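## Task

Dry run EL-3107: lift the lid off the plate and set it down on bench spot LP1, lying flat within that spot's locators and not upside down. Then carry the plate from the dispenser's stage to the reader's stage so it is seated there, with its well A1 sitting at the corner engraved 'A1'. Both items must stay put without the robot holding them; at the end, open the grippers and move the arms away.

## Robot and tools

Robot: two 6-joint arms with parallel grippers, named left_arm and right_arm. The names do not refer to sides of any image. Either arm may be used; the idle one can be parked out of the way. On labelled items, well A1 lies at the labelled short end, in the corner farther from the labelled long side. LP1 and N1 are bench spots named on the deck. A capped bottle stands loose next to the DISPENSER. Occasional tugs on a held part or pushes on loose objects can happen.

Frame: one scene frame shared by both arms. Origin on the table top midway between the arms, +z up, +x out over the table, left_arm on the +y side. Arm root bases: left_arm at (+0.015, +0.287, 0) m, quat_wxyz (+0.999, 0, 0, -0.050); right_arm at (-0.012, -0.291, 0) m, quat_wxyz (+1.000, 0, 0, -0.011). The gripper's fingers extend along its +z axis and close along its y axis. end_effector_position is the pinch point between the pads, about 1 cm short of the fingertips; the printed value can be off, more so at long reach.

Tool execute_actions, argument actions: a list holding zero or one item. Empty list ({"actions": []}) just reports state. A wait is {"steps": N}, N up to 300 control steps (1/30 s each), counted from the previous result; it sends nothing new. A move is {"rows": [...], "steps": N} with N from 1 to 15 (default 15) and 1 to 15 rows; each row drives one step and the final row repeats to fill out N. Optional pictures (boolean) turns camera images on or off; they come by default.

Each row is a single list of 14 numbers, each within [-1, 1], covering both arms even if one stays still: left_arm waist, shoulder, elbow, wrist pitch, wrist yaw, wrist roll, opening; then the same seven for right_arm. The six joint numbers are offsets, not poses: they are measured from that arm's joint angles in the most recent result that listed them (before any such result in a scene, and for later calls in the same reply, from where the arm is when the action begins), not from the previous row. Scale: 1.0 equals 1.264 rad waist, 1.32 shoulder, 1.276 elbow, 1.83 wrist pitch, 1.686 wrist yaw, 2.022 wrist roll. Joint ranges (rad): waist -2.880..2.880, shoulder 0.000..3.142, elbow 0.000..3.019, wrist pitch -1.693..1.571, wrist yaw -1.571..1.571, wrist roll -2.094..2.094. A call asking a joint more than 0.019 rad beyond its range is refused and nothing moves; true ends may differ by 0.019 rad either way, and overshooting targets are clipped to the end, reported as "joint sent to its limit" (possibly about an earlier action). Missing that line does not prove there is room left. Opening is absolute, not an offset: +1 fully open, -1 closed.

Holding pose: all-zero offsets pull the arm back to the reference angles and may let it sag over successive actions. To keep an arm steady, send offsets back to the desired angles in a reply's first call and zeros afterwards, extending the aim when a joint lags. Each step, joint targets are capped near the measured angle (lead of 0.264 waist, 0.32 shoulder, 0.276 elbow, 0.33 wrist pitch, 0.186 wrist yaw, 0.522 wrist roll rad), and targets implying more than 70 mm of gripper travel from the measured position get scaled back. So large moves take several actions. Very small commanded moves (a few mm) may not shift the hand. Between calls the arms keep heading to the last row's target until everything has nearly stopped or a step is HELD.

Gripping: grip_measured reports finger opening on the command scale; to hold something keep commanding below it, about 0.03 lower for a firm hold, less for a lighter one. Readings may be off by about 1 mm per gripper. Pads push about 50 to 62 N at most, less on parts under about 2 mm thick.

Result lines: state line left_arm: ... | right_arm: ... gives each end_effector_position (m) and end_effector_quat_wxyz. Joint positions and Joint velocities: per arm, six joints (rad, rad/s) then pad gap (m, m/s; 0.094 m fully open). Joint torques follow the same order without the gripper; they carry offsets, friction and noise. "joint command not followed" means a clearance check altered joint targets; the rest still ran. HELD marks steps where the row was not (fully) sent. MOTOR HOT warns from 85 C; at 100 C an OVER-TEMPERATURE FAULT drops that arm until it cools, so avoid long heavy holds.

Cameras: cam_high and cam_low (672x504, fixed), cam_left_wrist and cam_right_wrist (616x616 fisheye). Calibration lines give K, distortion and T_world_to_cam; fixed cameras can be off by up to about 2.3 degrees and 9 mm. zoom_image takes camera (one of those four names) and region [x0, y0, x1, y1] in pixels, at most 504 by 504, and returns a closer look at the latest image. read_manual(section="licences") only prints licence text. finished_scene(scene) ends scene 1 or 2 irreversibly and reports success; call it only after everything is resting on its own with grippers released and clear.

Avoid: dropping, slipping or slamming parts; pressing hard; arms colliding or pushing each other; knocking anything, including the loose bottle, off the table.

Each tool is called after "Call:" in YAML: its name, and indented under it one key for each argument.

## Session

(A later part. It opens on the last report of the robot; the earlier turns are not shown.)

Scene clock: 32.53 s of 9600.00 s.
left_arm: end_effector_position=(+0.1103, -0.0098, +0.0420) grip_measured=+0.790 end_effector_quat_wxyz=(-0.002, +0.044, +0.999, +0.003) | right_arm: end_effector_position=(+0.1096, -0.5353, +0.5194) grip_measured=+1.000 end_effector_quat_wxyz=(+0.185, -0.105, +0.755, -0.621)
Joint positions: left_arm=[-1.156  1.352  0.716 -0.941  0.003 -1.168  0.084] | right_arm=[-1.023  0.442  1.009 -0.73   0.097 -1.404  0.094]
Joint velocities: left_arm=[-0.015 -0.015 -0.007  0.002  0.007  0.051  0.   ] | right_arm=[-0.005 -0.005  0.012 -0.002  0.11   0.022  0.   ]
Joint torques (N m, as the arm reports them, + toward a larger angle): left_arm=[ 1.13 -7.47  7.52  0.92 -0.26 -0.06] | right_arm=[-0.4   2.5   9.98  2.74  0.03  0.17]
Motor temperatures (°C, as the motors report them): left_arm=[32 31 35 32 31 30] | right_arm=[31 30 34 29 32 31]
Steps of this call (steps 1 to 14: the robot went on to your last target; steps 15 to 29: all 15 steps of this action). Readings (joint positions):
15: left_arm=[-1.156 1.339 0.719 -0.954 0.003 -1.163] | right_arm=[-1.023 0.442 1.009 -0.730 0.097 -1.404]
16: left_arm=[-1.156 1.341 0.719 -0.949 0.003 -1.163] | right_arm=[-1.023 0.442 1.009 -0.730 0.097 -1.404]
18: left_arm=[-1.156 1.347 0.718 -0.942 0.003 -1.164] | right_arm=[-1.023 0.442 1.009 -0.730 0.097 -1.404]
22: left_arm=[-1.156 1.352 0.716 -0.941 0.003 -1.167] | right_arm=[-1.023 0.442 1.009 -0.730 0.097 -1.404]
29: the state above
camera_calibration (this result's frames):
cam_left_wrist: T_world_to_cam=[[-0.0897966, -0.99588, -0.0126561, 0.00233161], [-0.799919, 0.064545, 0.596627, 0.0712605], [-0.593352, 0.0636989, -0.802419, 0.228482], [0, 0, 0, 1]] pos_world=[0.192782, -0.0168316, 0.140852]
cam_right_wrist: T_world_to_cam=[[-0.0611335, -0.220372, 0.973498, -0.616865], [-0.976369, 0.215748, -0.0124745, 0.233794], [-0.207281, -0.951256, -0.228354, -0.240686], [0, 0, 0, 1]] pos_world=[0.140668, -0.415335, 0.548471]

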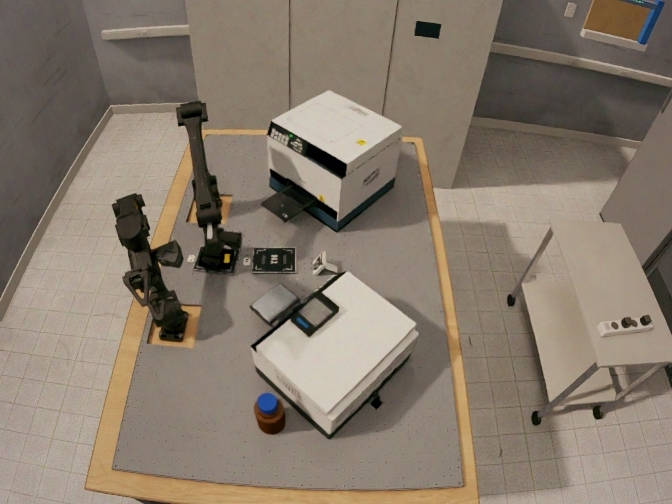

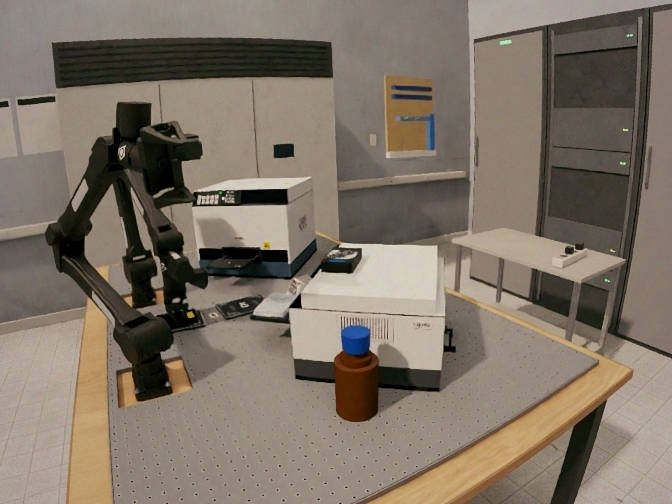

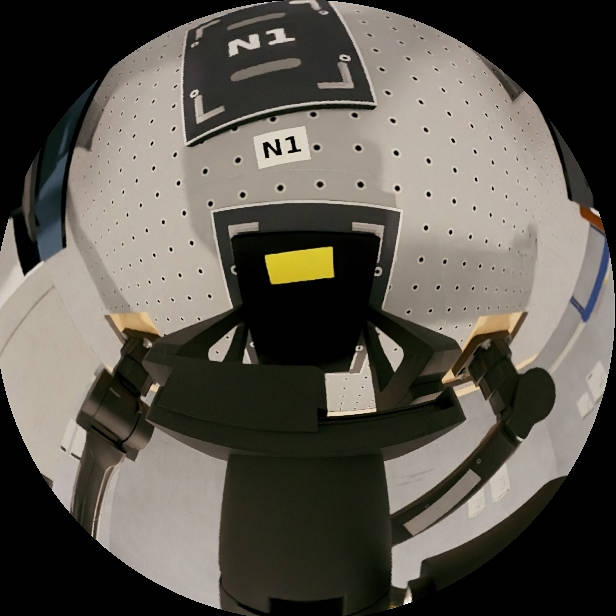

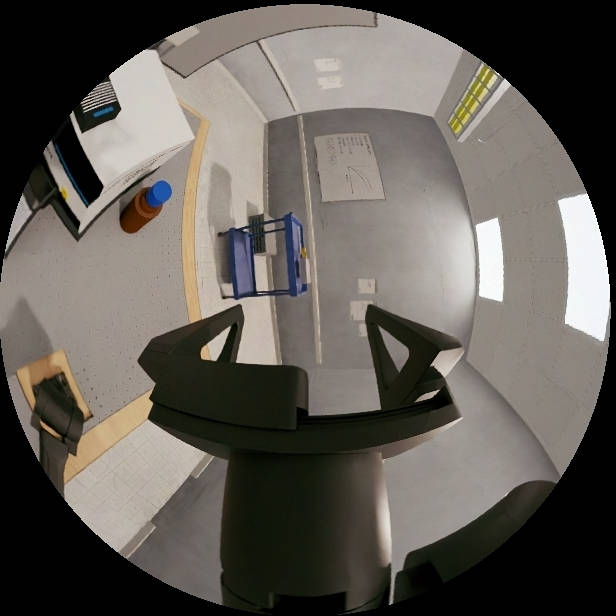

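Call:
execute_actions:
  actions: []

Call:
zoom_image:
  camera: "cam_left_wrist"
  region: [180,150,430,380]

Scene clock: 35.47 s of 9600.00 s.
left_arm: end_effector_position=(+0.1103, -0.0098, +0.0420) grip_measured=+0.790 end_effector_quat_wxyz=(-0.002, +0.044, +0.999, +0.003) | right_arm: end_effector_position=(+0.1096, -0.5353, +0.5194) grip_measured=+1.000 end_effector_quat_wxyz=(+0.185, -0.105, +0.755, -0.621)
Joint positions: left_arm=[-1.156  1.352  0.716 -0.941  0.003 -1.168  0.084] | right_arm=[-1.023  0.442  1.009 -0.73   0.097 -1.404  0.094]
Joint velocities: left_arm=[-0.005  0.005 -0.017 -0.007  0.007 -0.037  0.001] | right_arm=[ 0.005 -0.005 -0.002 -0.017  0.007  0.081  0.   ]
Joint torques (N m, as the arm reports them, + toward a larger angle): left_arm=[ 1.73 -7.36  7.48  0.84 -0.2  -0.02] | right_arm=[-0.39  2.51  9.98  2.75  0.03  0.17]
Motor temperatures (°C, as the motors report them): left_arm=[32 31 35 32 31 30] | right_arm=[31 30 34 29 32 31]
Steps of this call (steps 1 to 15: the robot went on to your last target; steps 16 to 88: nothing new was sent). Readings (joint positions):
1: left_arm=[-1.156 1.352 0.716 -0.941 0.003 -1.168] | right_arm=[-1.023 0.442 1.009 -0.730 0.097 -1.404]
2: left_arm=[-1.156 1.352 0.716 -0.941 0.003 -1.168] | right_arm=[-1.023 0.442 1.009 -0.730 0.097 -1.404]
4: left_arm=[-1.156 1.352 0.716 -0.941 0.003 -1.168] | right_arm=[-1.023 0.442 1.009 -0.730 0.097 -1.404]
8: left_arm=[-1.156 1.352 0.716 -0.941 0.003 -1.168] | right_arm=[-1.023 0.442 1.009 -0.730 0.097 -1.404]
88: the state above
All arms were judged still, so your last target was given up. Only a new action makes them travel on or press farther. Fingers that are still opening or closing keep moving.
camera_calibration (this result's frames):
cam_left_wrist: T_world_to_cam=[[-0.0897966, -0.99588, -0.0126561, 0.00233161], [-0.799919, 0.064545, 0.596627, 0.0712605], [-0.593352, 0.0636989, -0.802419, 0.228482], [0, 0, 0, 1]] pos_world=[0.192782, -0.0168316, 0.140852]
cam_right_wrist: T_world_to_cam=[[-0.0611335, -0.220372, 0.973498, -0.616865], [-0.976369, 0.215748, -0.0124745, 0.233794], [-0.207281, -0.951256, -0.228354, -0.240686], [0, 0, 0, 1]] pos_world=[0.140668, -0.415335, 0.548471]

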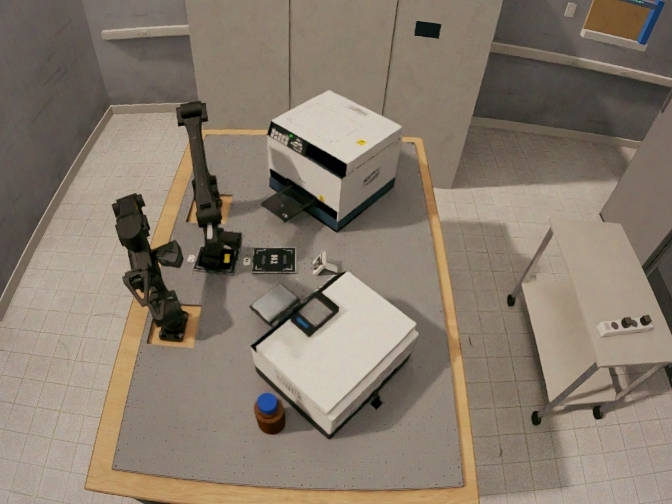

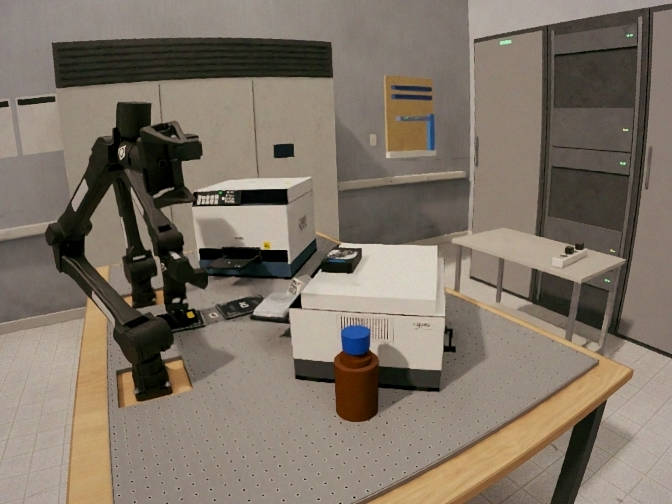

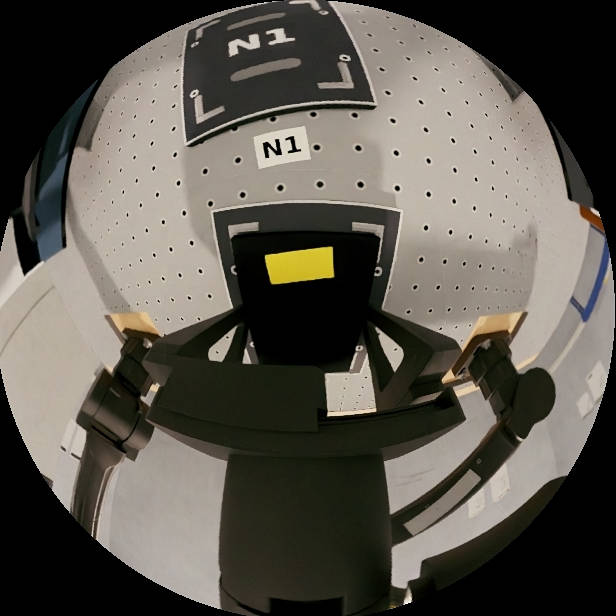

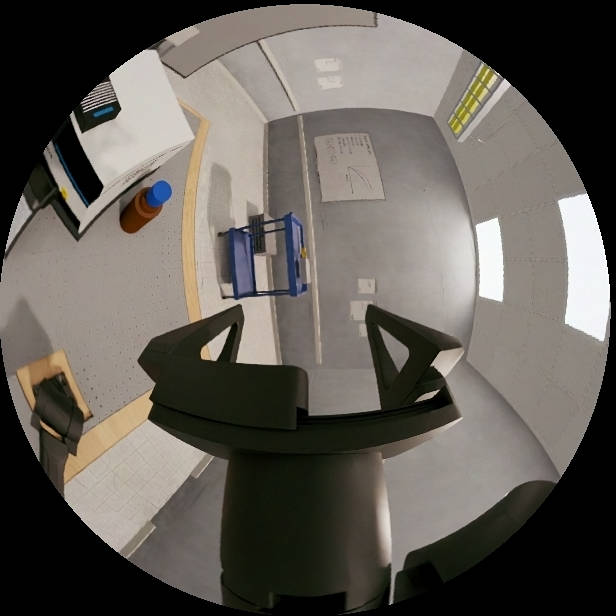

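Region (180, 150, 430, 380) of cam_left_wrist's 616x616 image, scaled by 2.016, with more detail than that image has; it fills the top 464 rows of this view, and the rest is white.

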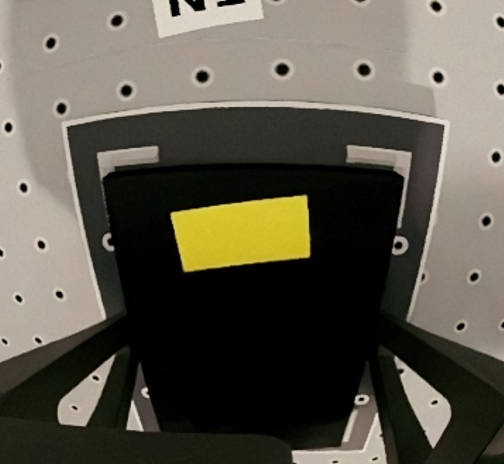

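Call:
execute_actions:
  actions:
    - {"rows":[[0,0,-0.007,0.010,0,0,0.76,0,0,0,0,0,0,1]]}

Call:
zoom_image:
  camera: "cam_left_wrist"
  region: [180,150,430,380]

Scene clock: 36.37 s of 9600.00 s.
left_arm: end_effector_position=(+0.1103, -0.0098, +0.0420) grip_measured=+0.790 end_effector_quat_wxyz=(-0.002, +0.044, +0.999, +0.003) | right_arm: end_effector_position=(+0.1096, -0.5353, +0.5194) grip_measured=+1.000 end_effector_quat_wxyz=(+0.185, -0.105, +0.755, -0.621)
Joint positions: left_arm=[-1.156  1.352  0.716 -0.941  0.003 -1.168  0.084] | right_arm=[-1.023  0.442  1.009 -0.73   0.097 -1.404  0.094]
Joint velocities: left_arm=[-0.015  0.005  0.007  0.007  0.037  0.007  0.001] | right_arm=[ 0.005 -0.005  0.007 -0.017 -0.051  0.007  0.   ]
Joint torques (N m, as the arm reports them, + toward a larger angle): left_arm=[ 1.16 -7.97  7.12  1.01 -0.19  0.08] | right_arm=[-0.4   2.51  9.98  2.73  0.03  0.17]
Motor temperatures (°C, as the motors report them): left_arm=[32 31 35 32 31 30] | right_arm=[31 30 34 29 32 31]
Steps of this call (steps 1 to 12: nothing new was sent; steps 13 to 27: all 15 steps of this action). Readings (joint positions):
13: left_arm=[-1.156 1.352 0.716 -0.941 0.003 -1.168] | right_arm=[-1.023 0.442 1.009 -0.730 0.097 -1.404]
14: left_arm=[-1.156 1.352 0.716 -0.941 0.003 -1.168] | right_arm=[-1.023 0.442 1.009 -0.730 0.097 -1.404]
16: left_arm=[-1.156 1.352 0.716 -0.941 0.003 -1.168] | right_arm=[-1.023 0.442 1.009 -0.730 0.097 -1.404]
20: left_arm=[-1.156 1.352 0.716 -0.941 0.003 -1.168] | right_arm=[-1.023 0.442 1.009 -0.730 0.097 -1.404]
27: the state above
camera_calibration (this result's frames):
cam_left_wrist: T_world_to_cam=[[-0.0897966, -0.99588, -0.0126561, 0.00233161], [-0.799919, 0.064545, 0.596627, 0.0712605], [-0.593352, 0.0636989, -0.802419, 0.228482], [0, 0, 0, 1]] pos_world=[0.192782, -0.0168316, 0.140852]
cam_right_wrist: T_world_to_cam=[[-0.0611335, -0.220372, 0.973498, -0.616865], [-0.976369, 0.215748, -0.0124745, 0.233794], [-0.207281, -0.951256, -0.228354, -0.240686], [0, 0, 0, 1]] pos_world=[0.140668, -0.415335, 0.548471]

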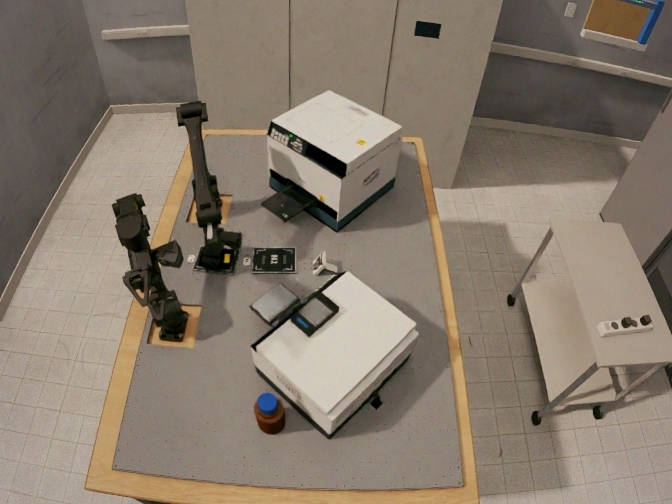

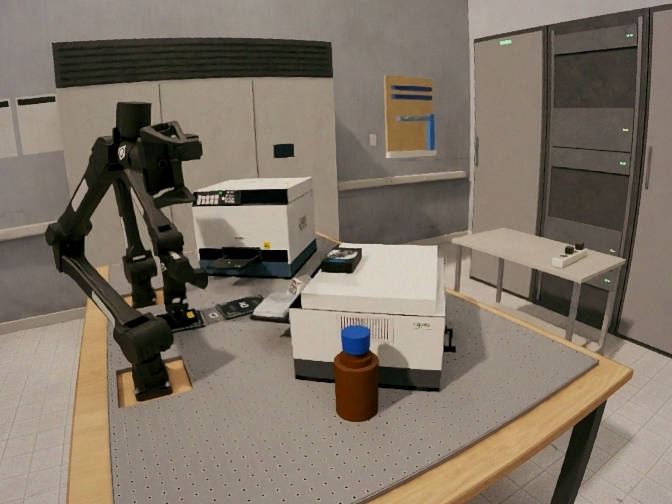

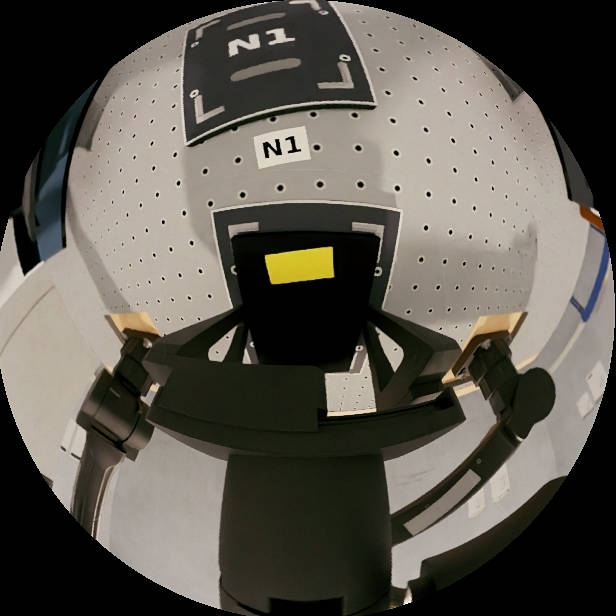

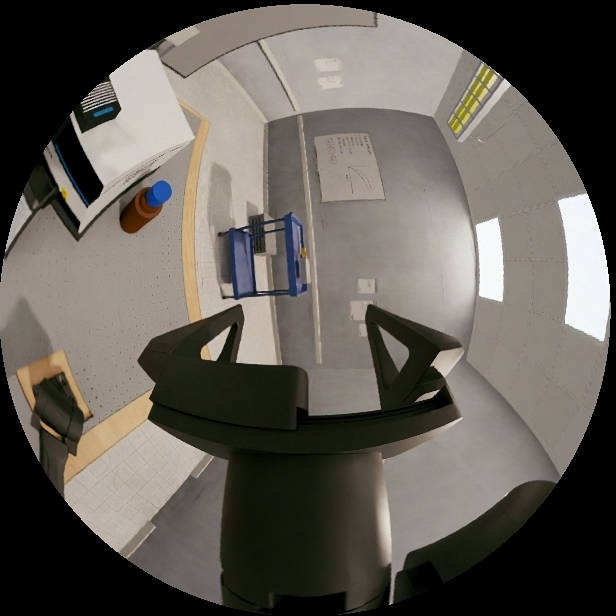

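Region (180, 150, 430, 380) of cam_left_wrist's 616x616 image, scaled by 2.016, with more detail than that image has; it fills the top 464 rows of this view, and the rest is white.

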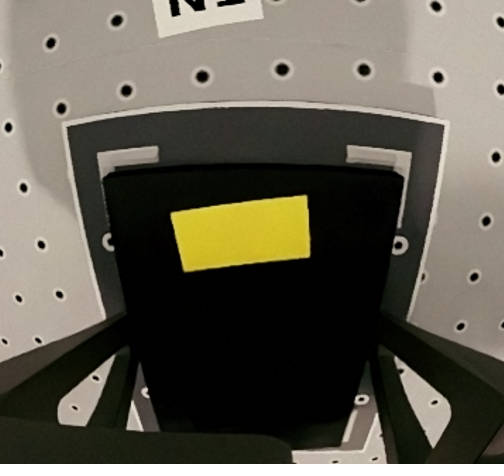

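Probably resting on a locator. Lift slightly and shift.

Call:
execute_actions:
  actions:
    - {"rows":[[0,0,0.036,0.014,0,0,0.76,0,0,0,0,0,0,1]]}

Call:
zoom_image:
  camera: "cam_left_wrist"
  region: [180,150,430,380]

Scene clock: 37.37 s of 9600.00 s.
left_arm: end_effector_position=(+0.1104, -0.0101, +0.0420) grip_measured=+0.790 end_effector_quat_wxyz=(-0.002, +0.044, +0.999, +0.002) | right_arm: end_effector_position=(+0.1096, -0.5353, +0.5194) grip_measured=+1.000 end_effector_quat_wxyz=(+0.185, -0.105, +0.755, -0.621)
Joint positions: left_arm=[-1.156  1.352  0.716 -0.94   0.003 -1.168  0.084] | right_arm=[-1.023  0.442  1.009 -0.73   0.097 -1.404  0.094]
Joint velocities: left_arm=[-0.015  0.005 -0.007 -0.002 -0.066  0.007 -0.001] | right_arm=[-0.005 -0.005  0.007 -0.002 -0.037 -0.022  0.   ]
Joint torques (N m, as the arm reports them, + toward a larger angle): left_arm=[ 1.31 -8.41 11.9   1.07 -0.14  0.03] | right_arm=[-0.4   2.53  9.98  2.73  0.03  0.17]
Motor temperatures (°C, as the motors report them): left_arm=[32 31 35 32 31 30] | right_arm=[31 30 34 29 32 31]
Steps of this call (steps 1 to 15: the robot went on to your last target; steps 16 to 30: all 15 steps of this action). Readings (joint positions):
16: left_arm=[-1.156 1.352 0.716 -0.940 0.003 -1.168] | right_arm=[-1.023 0.442 1.009 -0.730 0.097 -1.404]
17: left_arm=[-1.156 1.352 0.716 -0.940 0.003 -1.168] | right_arm=[-1.023 0.442 1.009 -0.730 0.097 -1.404]
19: left_arm=[-1.156 1.352 0.716 -0.940 0.003 -1.168] | right_arm=[-1.023 0.442 1.009 -0.730 0.097 -1.404]
23: left_arm=[-1.156 1.352 0.716 -0.940 0.003 -1.168] | right_arm=[-1.023 0.442 1.009 -0.730 0.097 -1.404]
30: the state above
camera_calibration (this result's frames):
cam_left_wrist: T_world_to_cam=[[-0.0897923, -0.995893, -0.011604, 0.00202808], [-0.80013, 0.0651941, 0.596274, 0.0713933], [-0.593068, 0.0628255, -0.802697, 0.228521], [0, 0, 0, 1]] pos_world=[0.192834, -0.0169916, 0.140886]
cam_right_wrist: T_world_to_cam=[[-0.0611335, -0.220372, 0.973498, -0.616865], [-0.976369, 0.215748, -0.0124745, 0.233794], [-0.207281, -0.951256, -0.228354, -0.240686], [0, 0, 0, 1]] pos_world=[0.140668, -0.415335, 0.548471]

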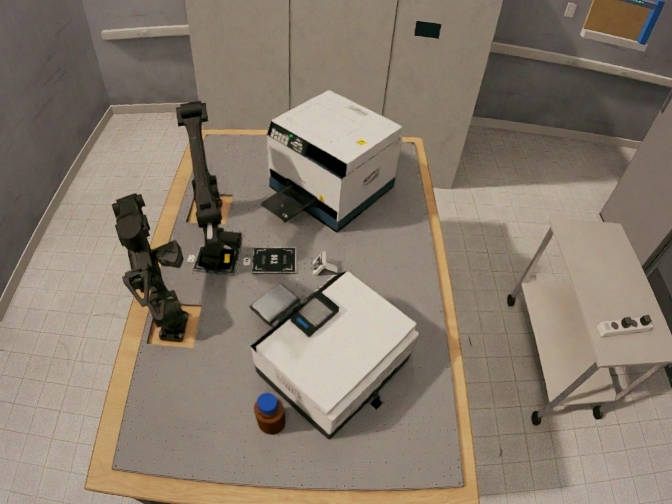

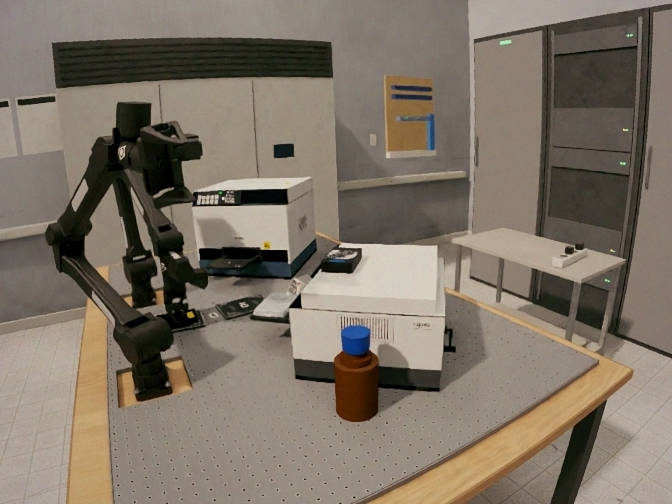

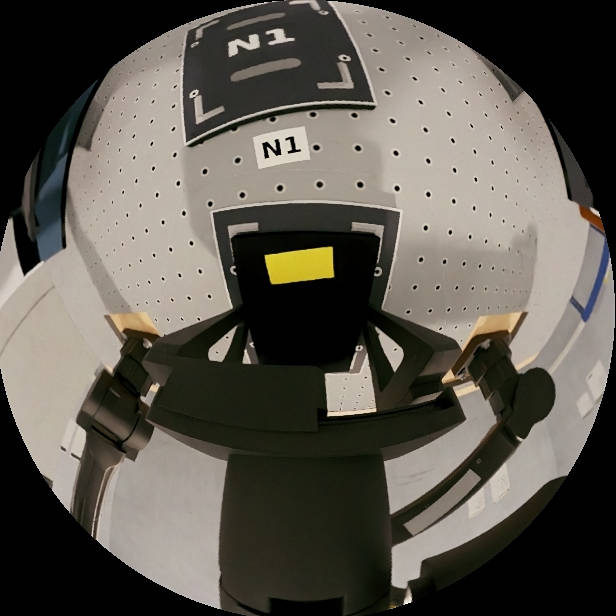

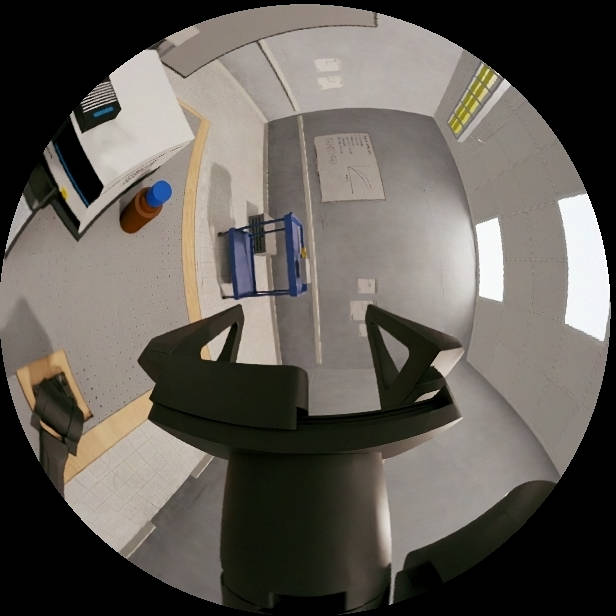

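Region (180, 150, 430, 380) of cam_left_wrist's 616x616 image, scaled by 2.016, with more detail than that image has; it fills the top 464 rows of this view, and the rest is white.

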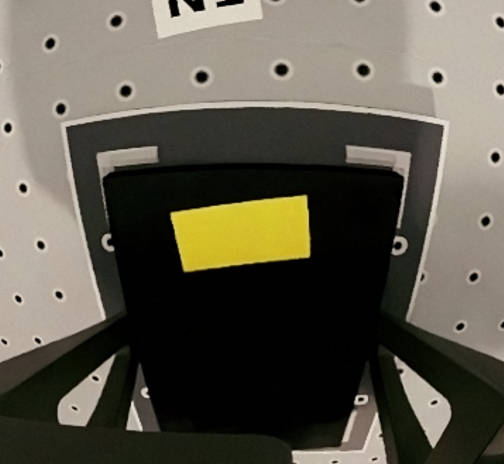

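Call:
execute_actions:
  actions:
    - {"rows":[[0,-0.012,0.045,0.014,0,0,0.76,0,0,0,0,0,0,1]]}

Call:
zoom_image:
  camera: "cam_left_wrist"
  region: [180,150,430,380]

Scene clock: 38.33 s of 9600.00 s.
left_arm: end_effector_position=(+0.1110, -0.0112, +0.0428) grip_measured=+0.790 end_effector_quat_wxyz=(-0.001, +0.044, +0.999, +0.001) | right_arm: end_effector_position=(+0.1096, -0.5353, +0.5194) grip_measured=+1.000 end_effector_quat_wxyz=(+0.185, -0.105, +0.755, -0.621)
Joint positions: left_arm=[-1.156  1.352  0.718 -0.94   0.001 -1.168  0.084] | right_arm=[-1.023  0.442  1.009 -0.73   0.097 -1.404  0.094]
Joint velocities: left_arm=[-0.005  0.005  0.007  0.012 -0.066  0.007 -0.   ] | right_arm=[-0.005 -0.015  0.007  0.012 -0.051  0.007  0.   ]
Joint torques (N m, as the arm reports them, + toward a larger angle): left_arm=[ 2.24 -9.62 12.54  1.41 -0.13  0.05] | right_arm=[-0.39  2.51  9.99  2.73  0.03  0.17]
Motor temperatures (°C, as the motors report them): left_arm=[32 31 35 32 31 30] | right_arm=[31 30 34 29 32 31]
Steps of this call (steps 1 to 14: the robot went on to your last target; steps 15 to 29: all 15 steps of this action). Readings (joint positions):
15: left_arm=[-1.156 1.352 0.716 -0.940 0.003 -1.168] | right_arm=[-1.023 0.442 1.009 -0.730 0.097 -1.404]
16: left_arm=[-1.156 1.352 0.717 -0.940 0.003 -1.168] | right_arm=[-1.023 0.442 1.009 -0.730 0.097 -1.404]
18: left_arm=[-1.156 1.352 0.718 -0.940 0.001 -1.168] | right_arm=[-1.023 0.442 1.009 -0.730 0.097 -1.404]
22: left_arm=[-1.156 1.352 0.718 -0.940 0.001 -1.168] | right_arm=[-1.023 0.442 1.009 -0.730 0.097 -1.404]
29: the state above
camera_calibration (this result's frames):
cam_left_wrist: T_world_to_cam=[[-0.0901544, -0.99588, -0.00974821, 0.000941443], [-0.801459, 0.0667364, 0.594315, 0.0717394], [-0.591216, 0.0613929, -0.804173, 0.229468], [0, 0, 0, 1]] pos_world=[0.193246, -0.0179377, 0.141905]
cam_right_wrist: T_world_to_cam=[[-0.0611335, -0.220372, 0.973498, -0.616865], [-0.976369, 0.215748, -0.0124745, 0.233794], [-0.207281, -0.951256, -0.228354, -0.240686], [0, 0, 0, 1]] pos_world=[0.140668, -0.415335, 0.548471]

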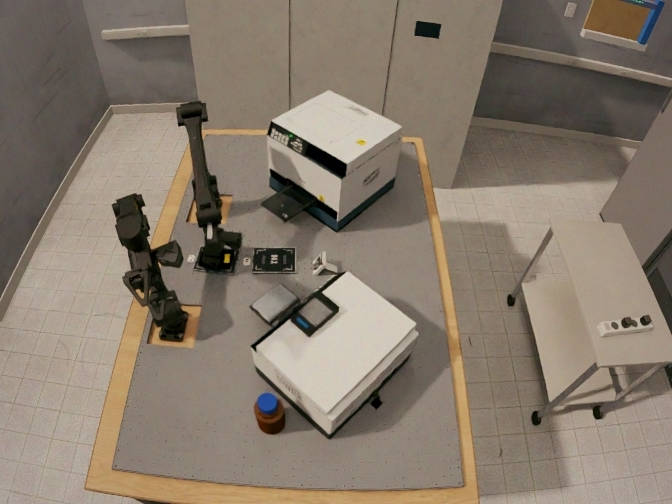

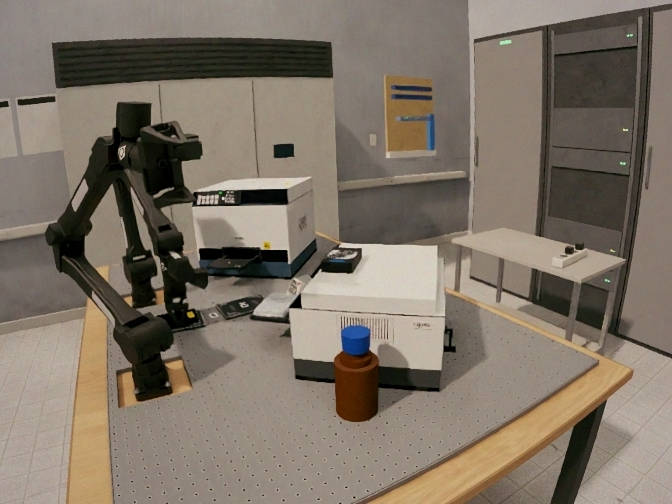

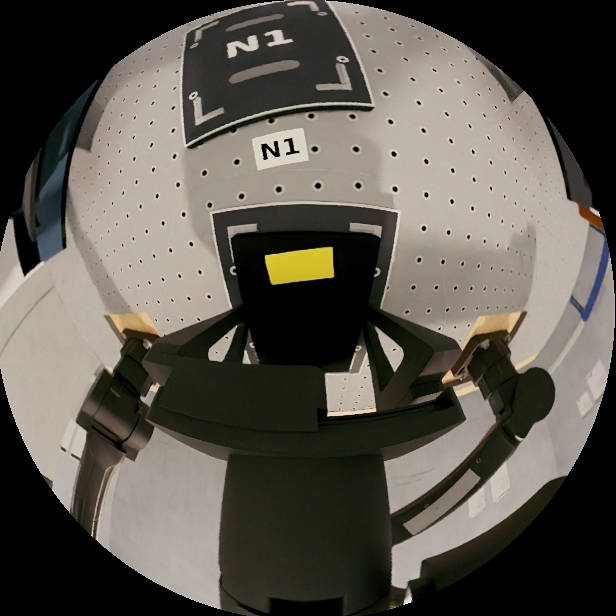

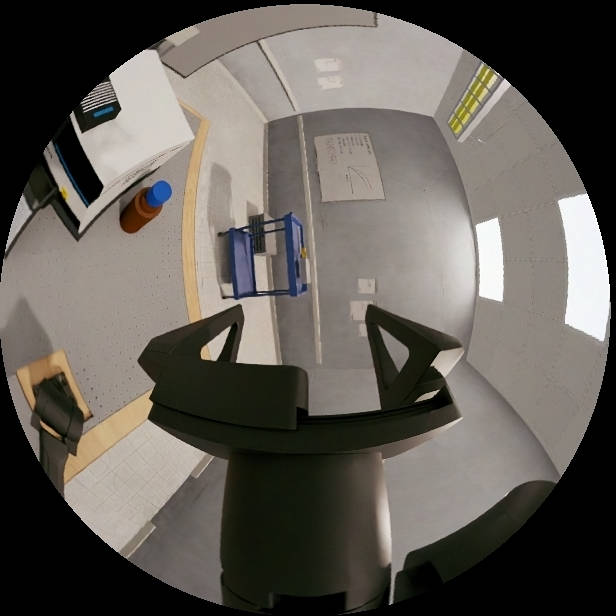

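Region (180, 150, 430, 380) of cam_left_wrist's 616x616 image, scaled by 2.016, with more detail than that image has; it fills the top 464 rows of this view, and the rest is white.

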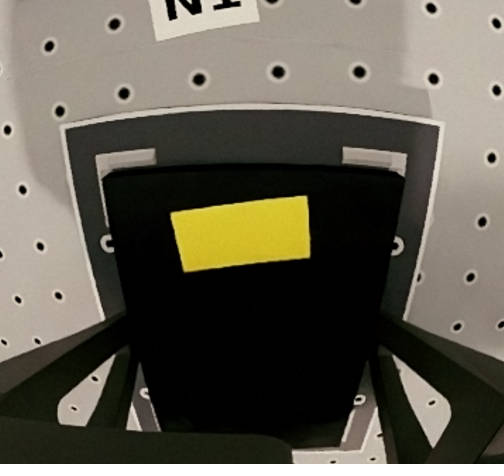

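Centered now. Lower via q2 (moves out and down).

Call:
execute_actions:
  actions:
    - {"rows":[[0,0.014,-0.006,0.012,0,0,0.76,0,0,0,0,0,0,1]]}

Call:
zoom_image:
  camera: "cam_left_wrist"
  region: [180,150,430,380]

Scene clock: 39.30 s of 9600.00 s.
left_arm: end_effector_position=(+0.1108, -0.0104, +0.0421) grip_measured=+0.790 end_effector_quat_wxyz=(-0.001, +0.044, +0.999, +0.002) | right_arm: end_effector_position=(+0.1096, -0.5353, +0.5194) grip_measured=+1.000 end_effector_quat_wxyz=(+0.185, -0.105, +0.755, -0.621)
Joint positions: left_arm=[-1.156  1.352  0.716 -0.939  0.001 -1.168  0.084] | right_arm=[-1.023  0.442  1.009 -0.73   0.097 -1.404  0.094]
Joint velocities: left_arm=[-0.015 -0.005  0.007 -0.012 -0.022 -0.037 -0.002] | right_arm=[-0.015 -0.015  0.007 -0.012 -0.022  0.007  0.   ]
Joint torques (N m, as the arm reports them, + toward a larger angle): left_arm=[ 2.15 -7.01  7.38  0.97 -0.29 -0.05] | right_arm=[-0.41  2.54  9.98  2.74  0.03  0.17]
Motor temperatures (°C, as the motors report them): left_arm=[32 31 35 32 31 30] | right_arm=[31 30 34 29 32 31]
Steps of this call (steps 1 to 14: the robot went on to your last target; steps 15 to 29: all 15 steps of this action). Readings (joint positions):
15: left_arm=[-1.156 1.352 0.718 -0.940 0.001 -1.168] | right_arm=[-1.023 0.442 1.009 -0.730 0.097 -1.404]
16: left_arm=[-1.156 1.352 0.717 -0.939 0.001 -1.168] | right_arm=[-1.023 0.442 1.009 -0.730 0.097 -1.404]
18: left_arm=[-1.156 1.352 0.716 -0.939 0.001 -1.168] | right_arm=[-1.023 0.442 1.009 -0.730 0.097 -1.404]
22: left_arm=[-1.156 1.352 0.716 -0.939 0.001 -1.168] | right_arm=[-1.023 0.442 1.009 -0.730 0.097 -1.404]
29: the state above
camera_calibration (this result's frames):
cam_left_wrist: T_world_to_cam=[[-0.0901569, -0.995863, -0.011301, 0.00184796], [-0.801394, 0.0658049, 0.594506, 0.0719023], [-0.591303, 0.0626554, -0.804012, 0.228739], [0, 0, 0, 1]] pos_world=[0.193043, -0.0172229, 0.141183]
cam_right_wrist: T_world_to_cam=[[-0.0611335, -0.220372, 0.973498, -0.616865], [-0.976369, 0.215748, -0.0124745, 0.233794], [-0.207281, -0.951256, -0.228354, -0.240686], [0, 0, 0, 1]] pos_world=[0.140668, -0.415335, 0.548471]

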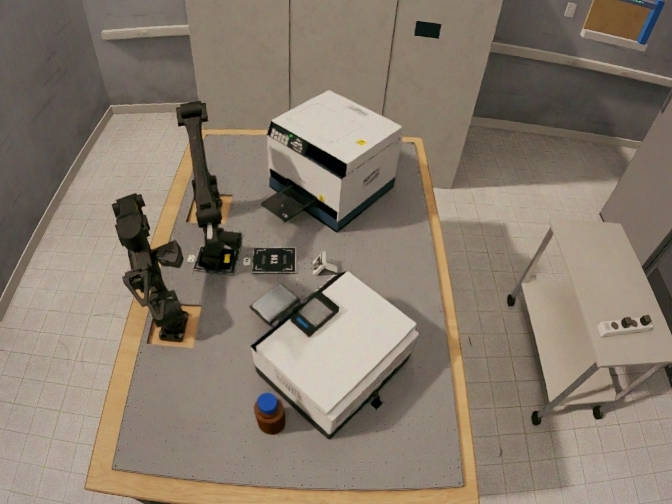

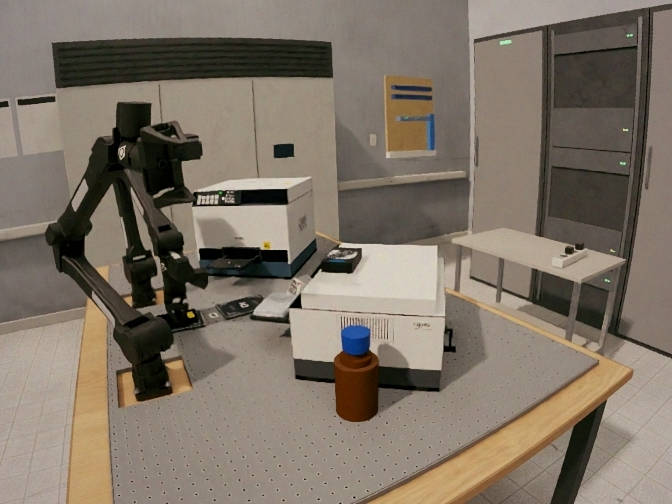

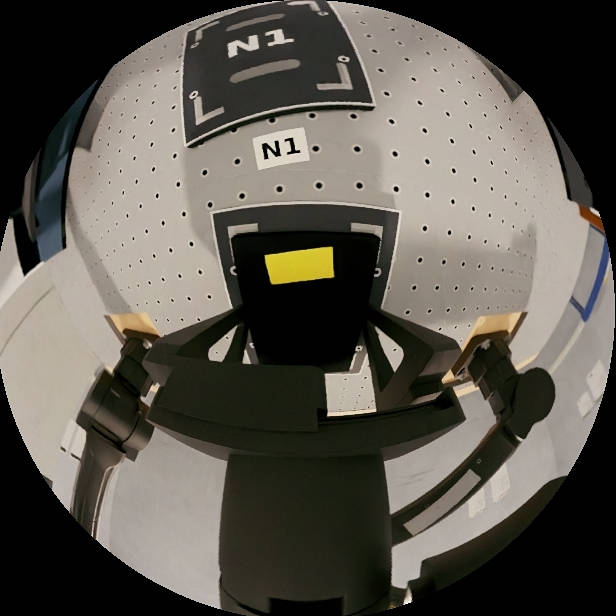

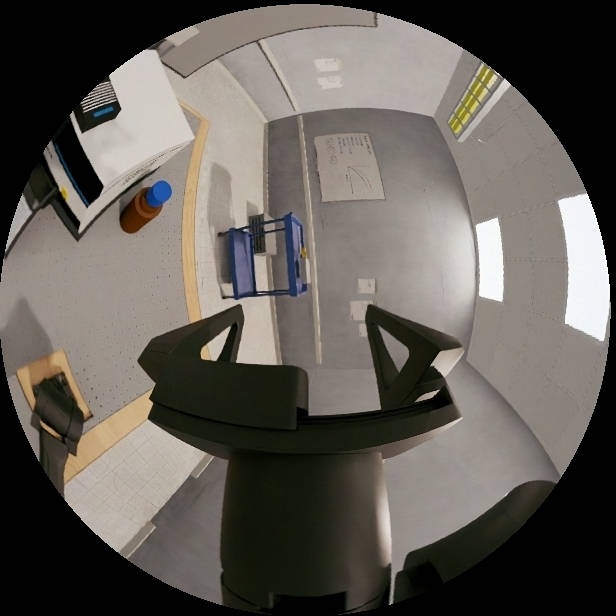

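Region (180, 150, 430, 380) of cam_left_wrist's 616x616 image, scaled by 2.016, with more detail than that image has; it fills the top 464 rows of this view, and the rest is white.

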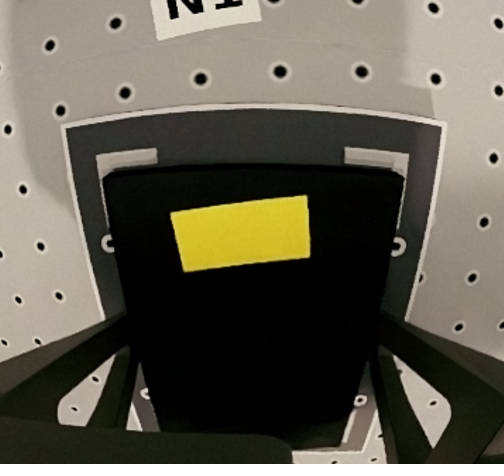

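Bottomed out; release and lift to check.

Call:
execute_actions:
  actions:
    - {"rows":[[0,0,0.01,0,0,0,0.8,0,0,0,0,0,0,1],[0,0,0.01,0,0,0,0.84,0,0,0,0,0,0,1],[0,0,0.01,0,0,0,0.9,0,0,0,0,0,0,1],[0,0,0.01,0,0,0,1,0,0,0,0,0,0,1]],"steps":12}
  pictures: false

Call:
execute_actions:
  actions:
    - {"rows":[[0,-0.01,0.05,-0.01,0,0,1,0,0,0,0,0,0,1],[0,-0.02,0.07,-0.025,0,0,1,0,0,0,0,0,0,1],[0,-0.03,0.09,-0.045,0,0,1,0,0,0,0,0,0,1],[0,-0.04,0.11,-0.07,0,0,1,0,0,0,0,0,0,1],[0,-0.05,0.13,-0.09,0,0,1,0,0,0,0,0,0,1],[0,-0.06,0.15,-0.11,0,0,1,0,0,0,0,0,0,1],[0,-0.06,0.18,-0.14,0,0,1,0,0,0,0,0,0,1],[0,-0.06,0.21,-0.165,0,0,1,0,0,0,0,0,0,1]]}

Call:
zoom_image:
  camera: "cam_left_wrist"
  region: [180,180,430,410]

Call:
zoom_image:
  camera: "cam_low"
  region: [130,280,270,350]

Scene clock: 40.80 s of 9600.00 s.
left_arm: end_effector_position=(+0.1108, -0.0104, +0.0421) grip_measured=+1.000 end_effector_quat_wxyz=(-0.001, +0.044, +0.999, +0.002) | right_arm: end_effector_position=(+0.1096, -0.5353, +0.5194) grip_measured=+1.000 end_effector_quat_wxyz=(+0.185, -0.105, +0.755, -0.621)
Joint positions: left_arm=[-1.156  1.352  0.716 -0.939  0.001 -1.168  0.094] | right_arm=[-1.023  0.442  1.009 -0.73   0.097 -1.404  0.094]
Joint velocities: left_arm=[-0.015 -0.015 -0.002 -0.017 -0.051 -0.037  0.   ] | right_arm=[-0.015 -0.005 -0.007  0.007  0.007 -0.066  0.   ]
Joint torques (N m, as the arm reports them, + toward a larger angle): left_arm=[ 2.2  -8.18  9.01  0.18 -0.25  0.03] | right_arm=[-0.41  2.56  9.97  2.74  0.02  0.16]
Motor temperatures (°C, as the motors report them): left_arm=[32 31 35 32 31 30] | right_arm=[31 30 34 29 32 31]
Steps of this call (steps 1 to 15: the robot went on to your last target; steps 16 to 33: nothing new was sent; steps 34 to 45: all 12 steps of this action). Readings (joint positions):
34: left_arm=[-1.156 1.352 0.716 -0.939 0.001 -1.168] | right_arm=[-1.023 0.442 1.009 -0.730 0.097 -1.404]
35: left_arm=[-1.156 1.352 0.716 -0.939 0.001 -1.168] | right_arm=[-1.023 0.442 1.009 -0.730 0.097 -1.404]
37: left_arm=[-1.156 1.352 0.716 -0.939 0.001 -1.168] | right_arm=[-1.023 0.442 1.009 -0.730 0.097 -1.404]
41: left_arm=[-1.156 1.352 0.716 -0.939 0.001 -1.168] | right_arm=[-1.023 0.442 1.009 -0.730 0.097 -1.404]
45: the state above

Scene clock: 41.30 s of 9600.00 s.
left_arm: end_effector_position=(+0.1225, -0.0464, +0.1526) grip_measured=+1.000 end_effector_quat_wxyz=(+0.008, +0.044, +0.999, -0.023) | right_arm: end_effector_position=(+0.1096, -0.5353, +0.5194) grip_measured=+1.000 end_effector_quat_wxyz=(+0.185, -0.105, +0.755, -0.621)
Joint positions: left_arm=[-1.156  1.268  0.965 -1.22   0.001 -1.168  0.094] | right_arm=[-1.023  0.442  1.009 -0.73   0.097 -1.404  0.094]
Joint velocities: left_arm=[-0.005 -0.024  0.002 -0.12  -0.037 -0.022  0.   ] | right_arm=[-0.005  0.005 -0.012 -0.007 -0.095  0.022  0.   ]
Joint torques (N m, as the arm reports them, + toward a larger angle): left_arm=[ 1.59 -8.86 10.98 -0.21 -0.27  0.07] | right_arm=[-0.4   2.49  9.98  2.74  0.03  0.17]
Motor temperatures (°C, as the motors report them): left_arm=[32 31 35 32 31 30] | right_arm=[31 30 34 29 32 31]
Steps of this call (steps 1 to 15: all 15 steps of this action). Readings (joint positions):
1: left_arm=[-1.156 1.352 0.718 -0.940 0.001 -1.168] | right_arm=[-1.023 0.442 1.009 -0.730 0.097 -1.404]
2: left_arm=[-1.156 1.352 0.723 -0.947 0.001 -1.168] | right_arm=[-1.023 0.442 1.009 -0.730 0.097 -1.404]
4: left_arm=[-1.156 1.350 0.750 -0.991 0.001 -1.168] | right_arm=[-1.023 0.442 1.009 -0.730 0.097 -1.404]
8: left_arm=[-1.156 1.318 0.855 -1.132 0.001 -1.168] | right_arm=[-1.023 0.442 1.009 -0.730 0.097 -1.404]
15: the state above
camera_calibration (this result's frames):
cam_left_wrist: T_world_to_cam=[[-0.0903624, -0.995231, 0.0367322, -0.0389684], [-0.810864, 0.0949366, 0.577483, 0.0230695], [-0.578216, 0.0223979, -0.815576, 0.325043], [0, 0, 0, 1]] pos_world=[0.20313, -0.0482529, 0.253206]
cam_right_wrist: T_world_to_cam=[[-0.0611335, -0.220372, 0.973498, -0.616865], [-0.976369, 0.215748, -0.0124745, 0.233794], [-0.207281, -0.951256, -0.228354, -0.240686], [0, 0, 0, 1]] pos_world=[0.140668, -0.415335, 0.548471]

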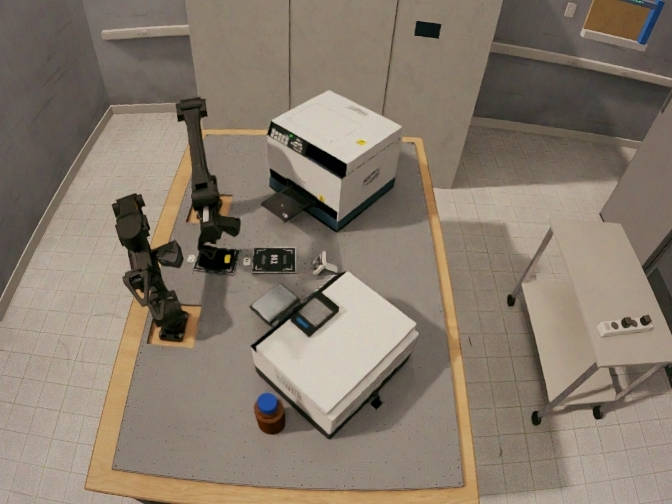

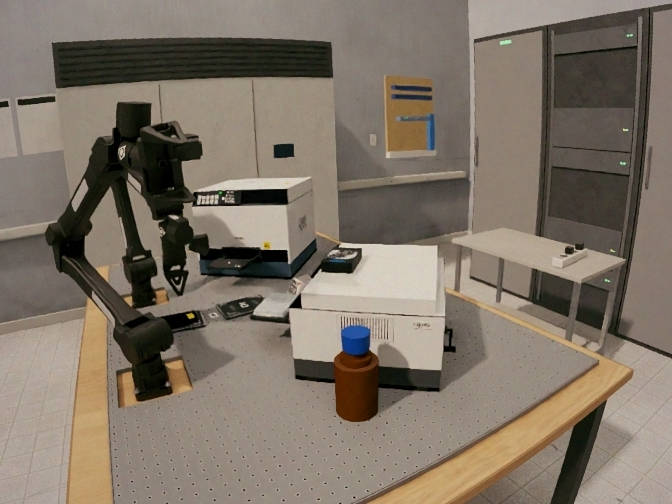

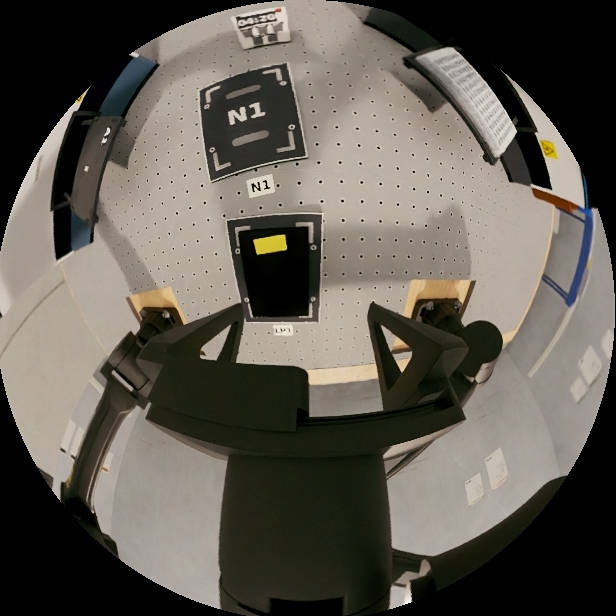

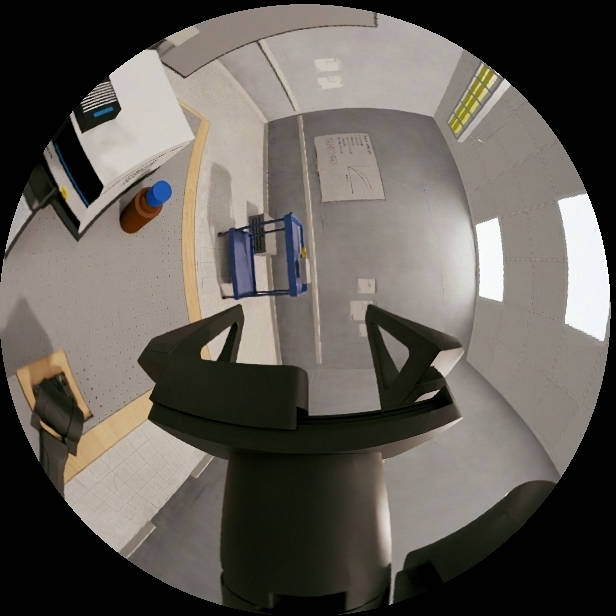

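Region (180, 180, 430, 410) of cam_left_wrist's 616x616 image, scaled by 2.016, with more detail than that image has; it fills the top 464 rows of this view, and the rest is white.

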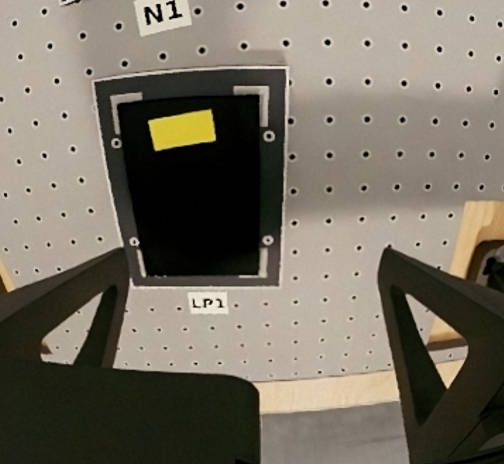

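Region (130, 280, 270, 350) of cam_low's 672x504 image, scaled by 3.600, with more detail than that image has.

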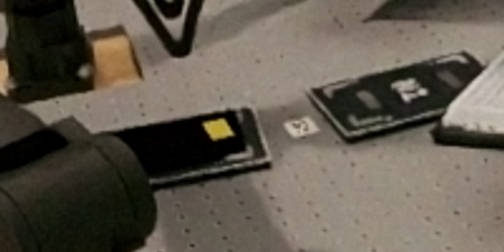

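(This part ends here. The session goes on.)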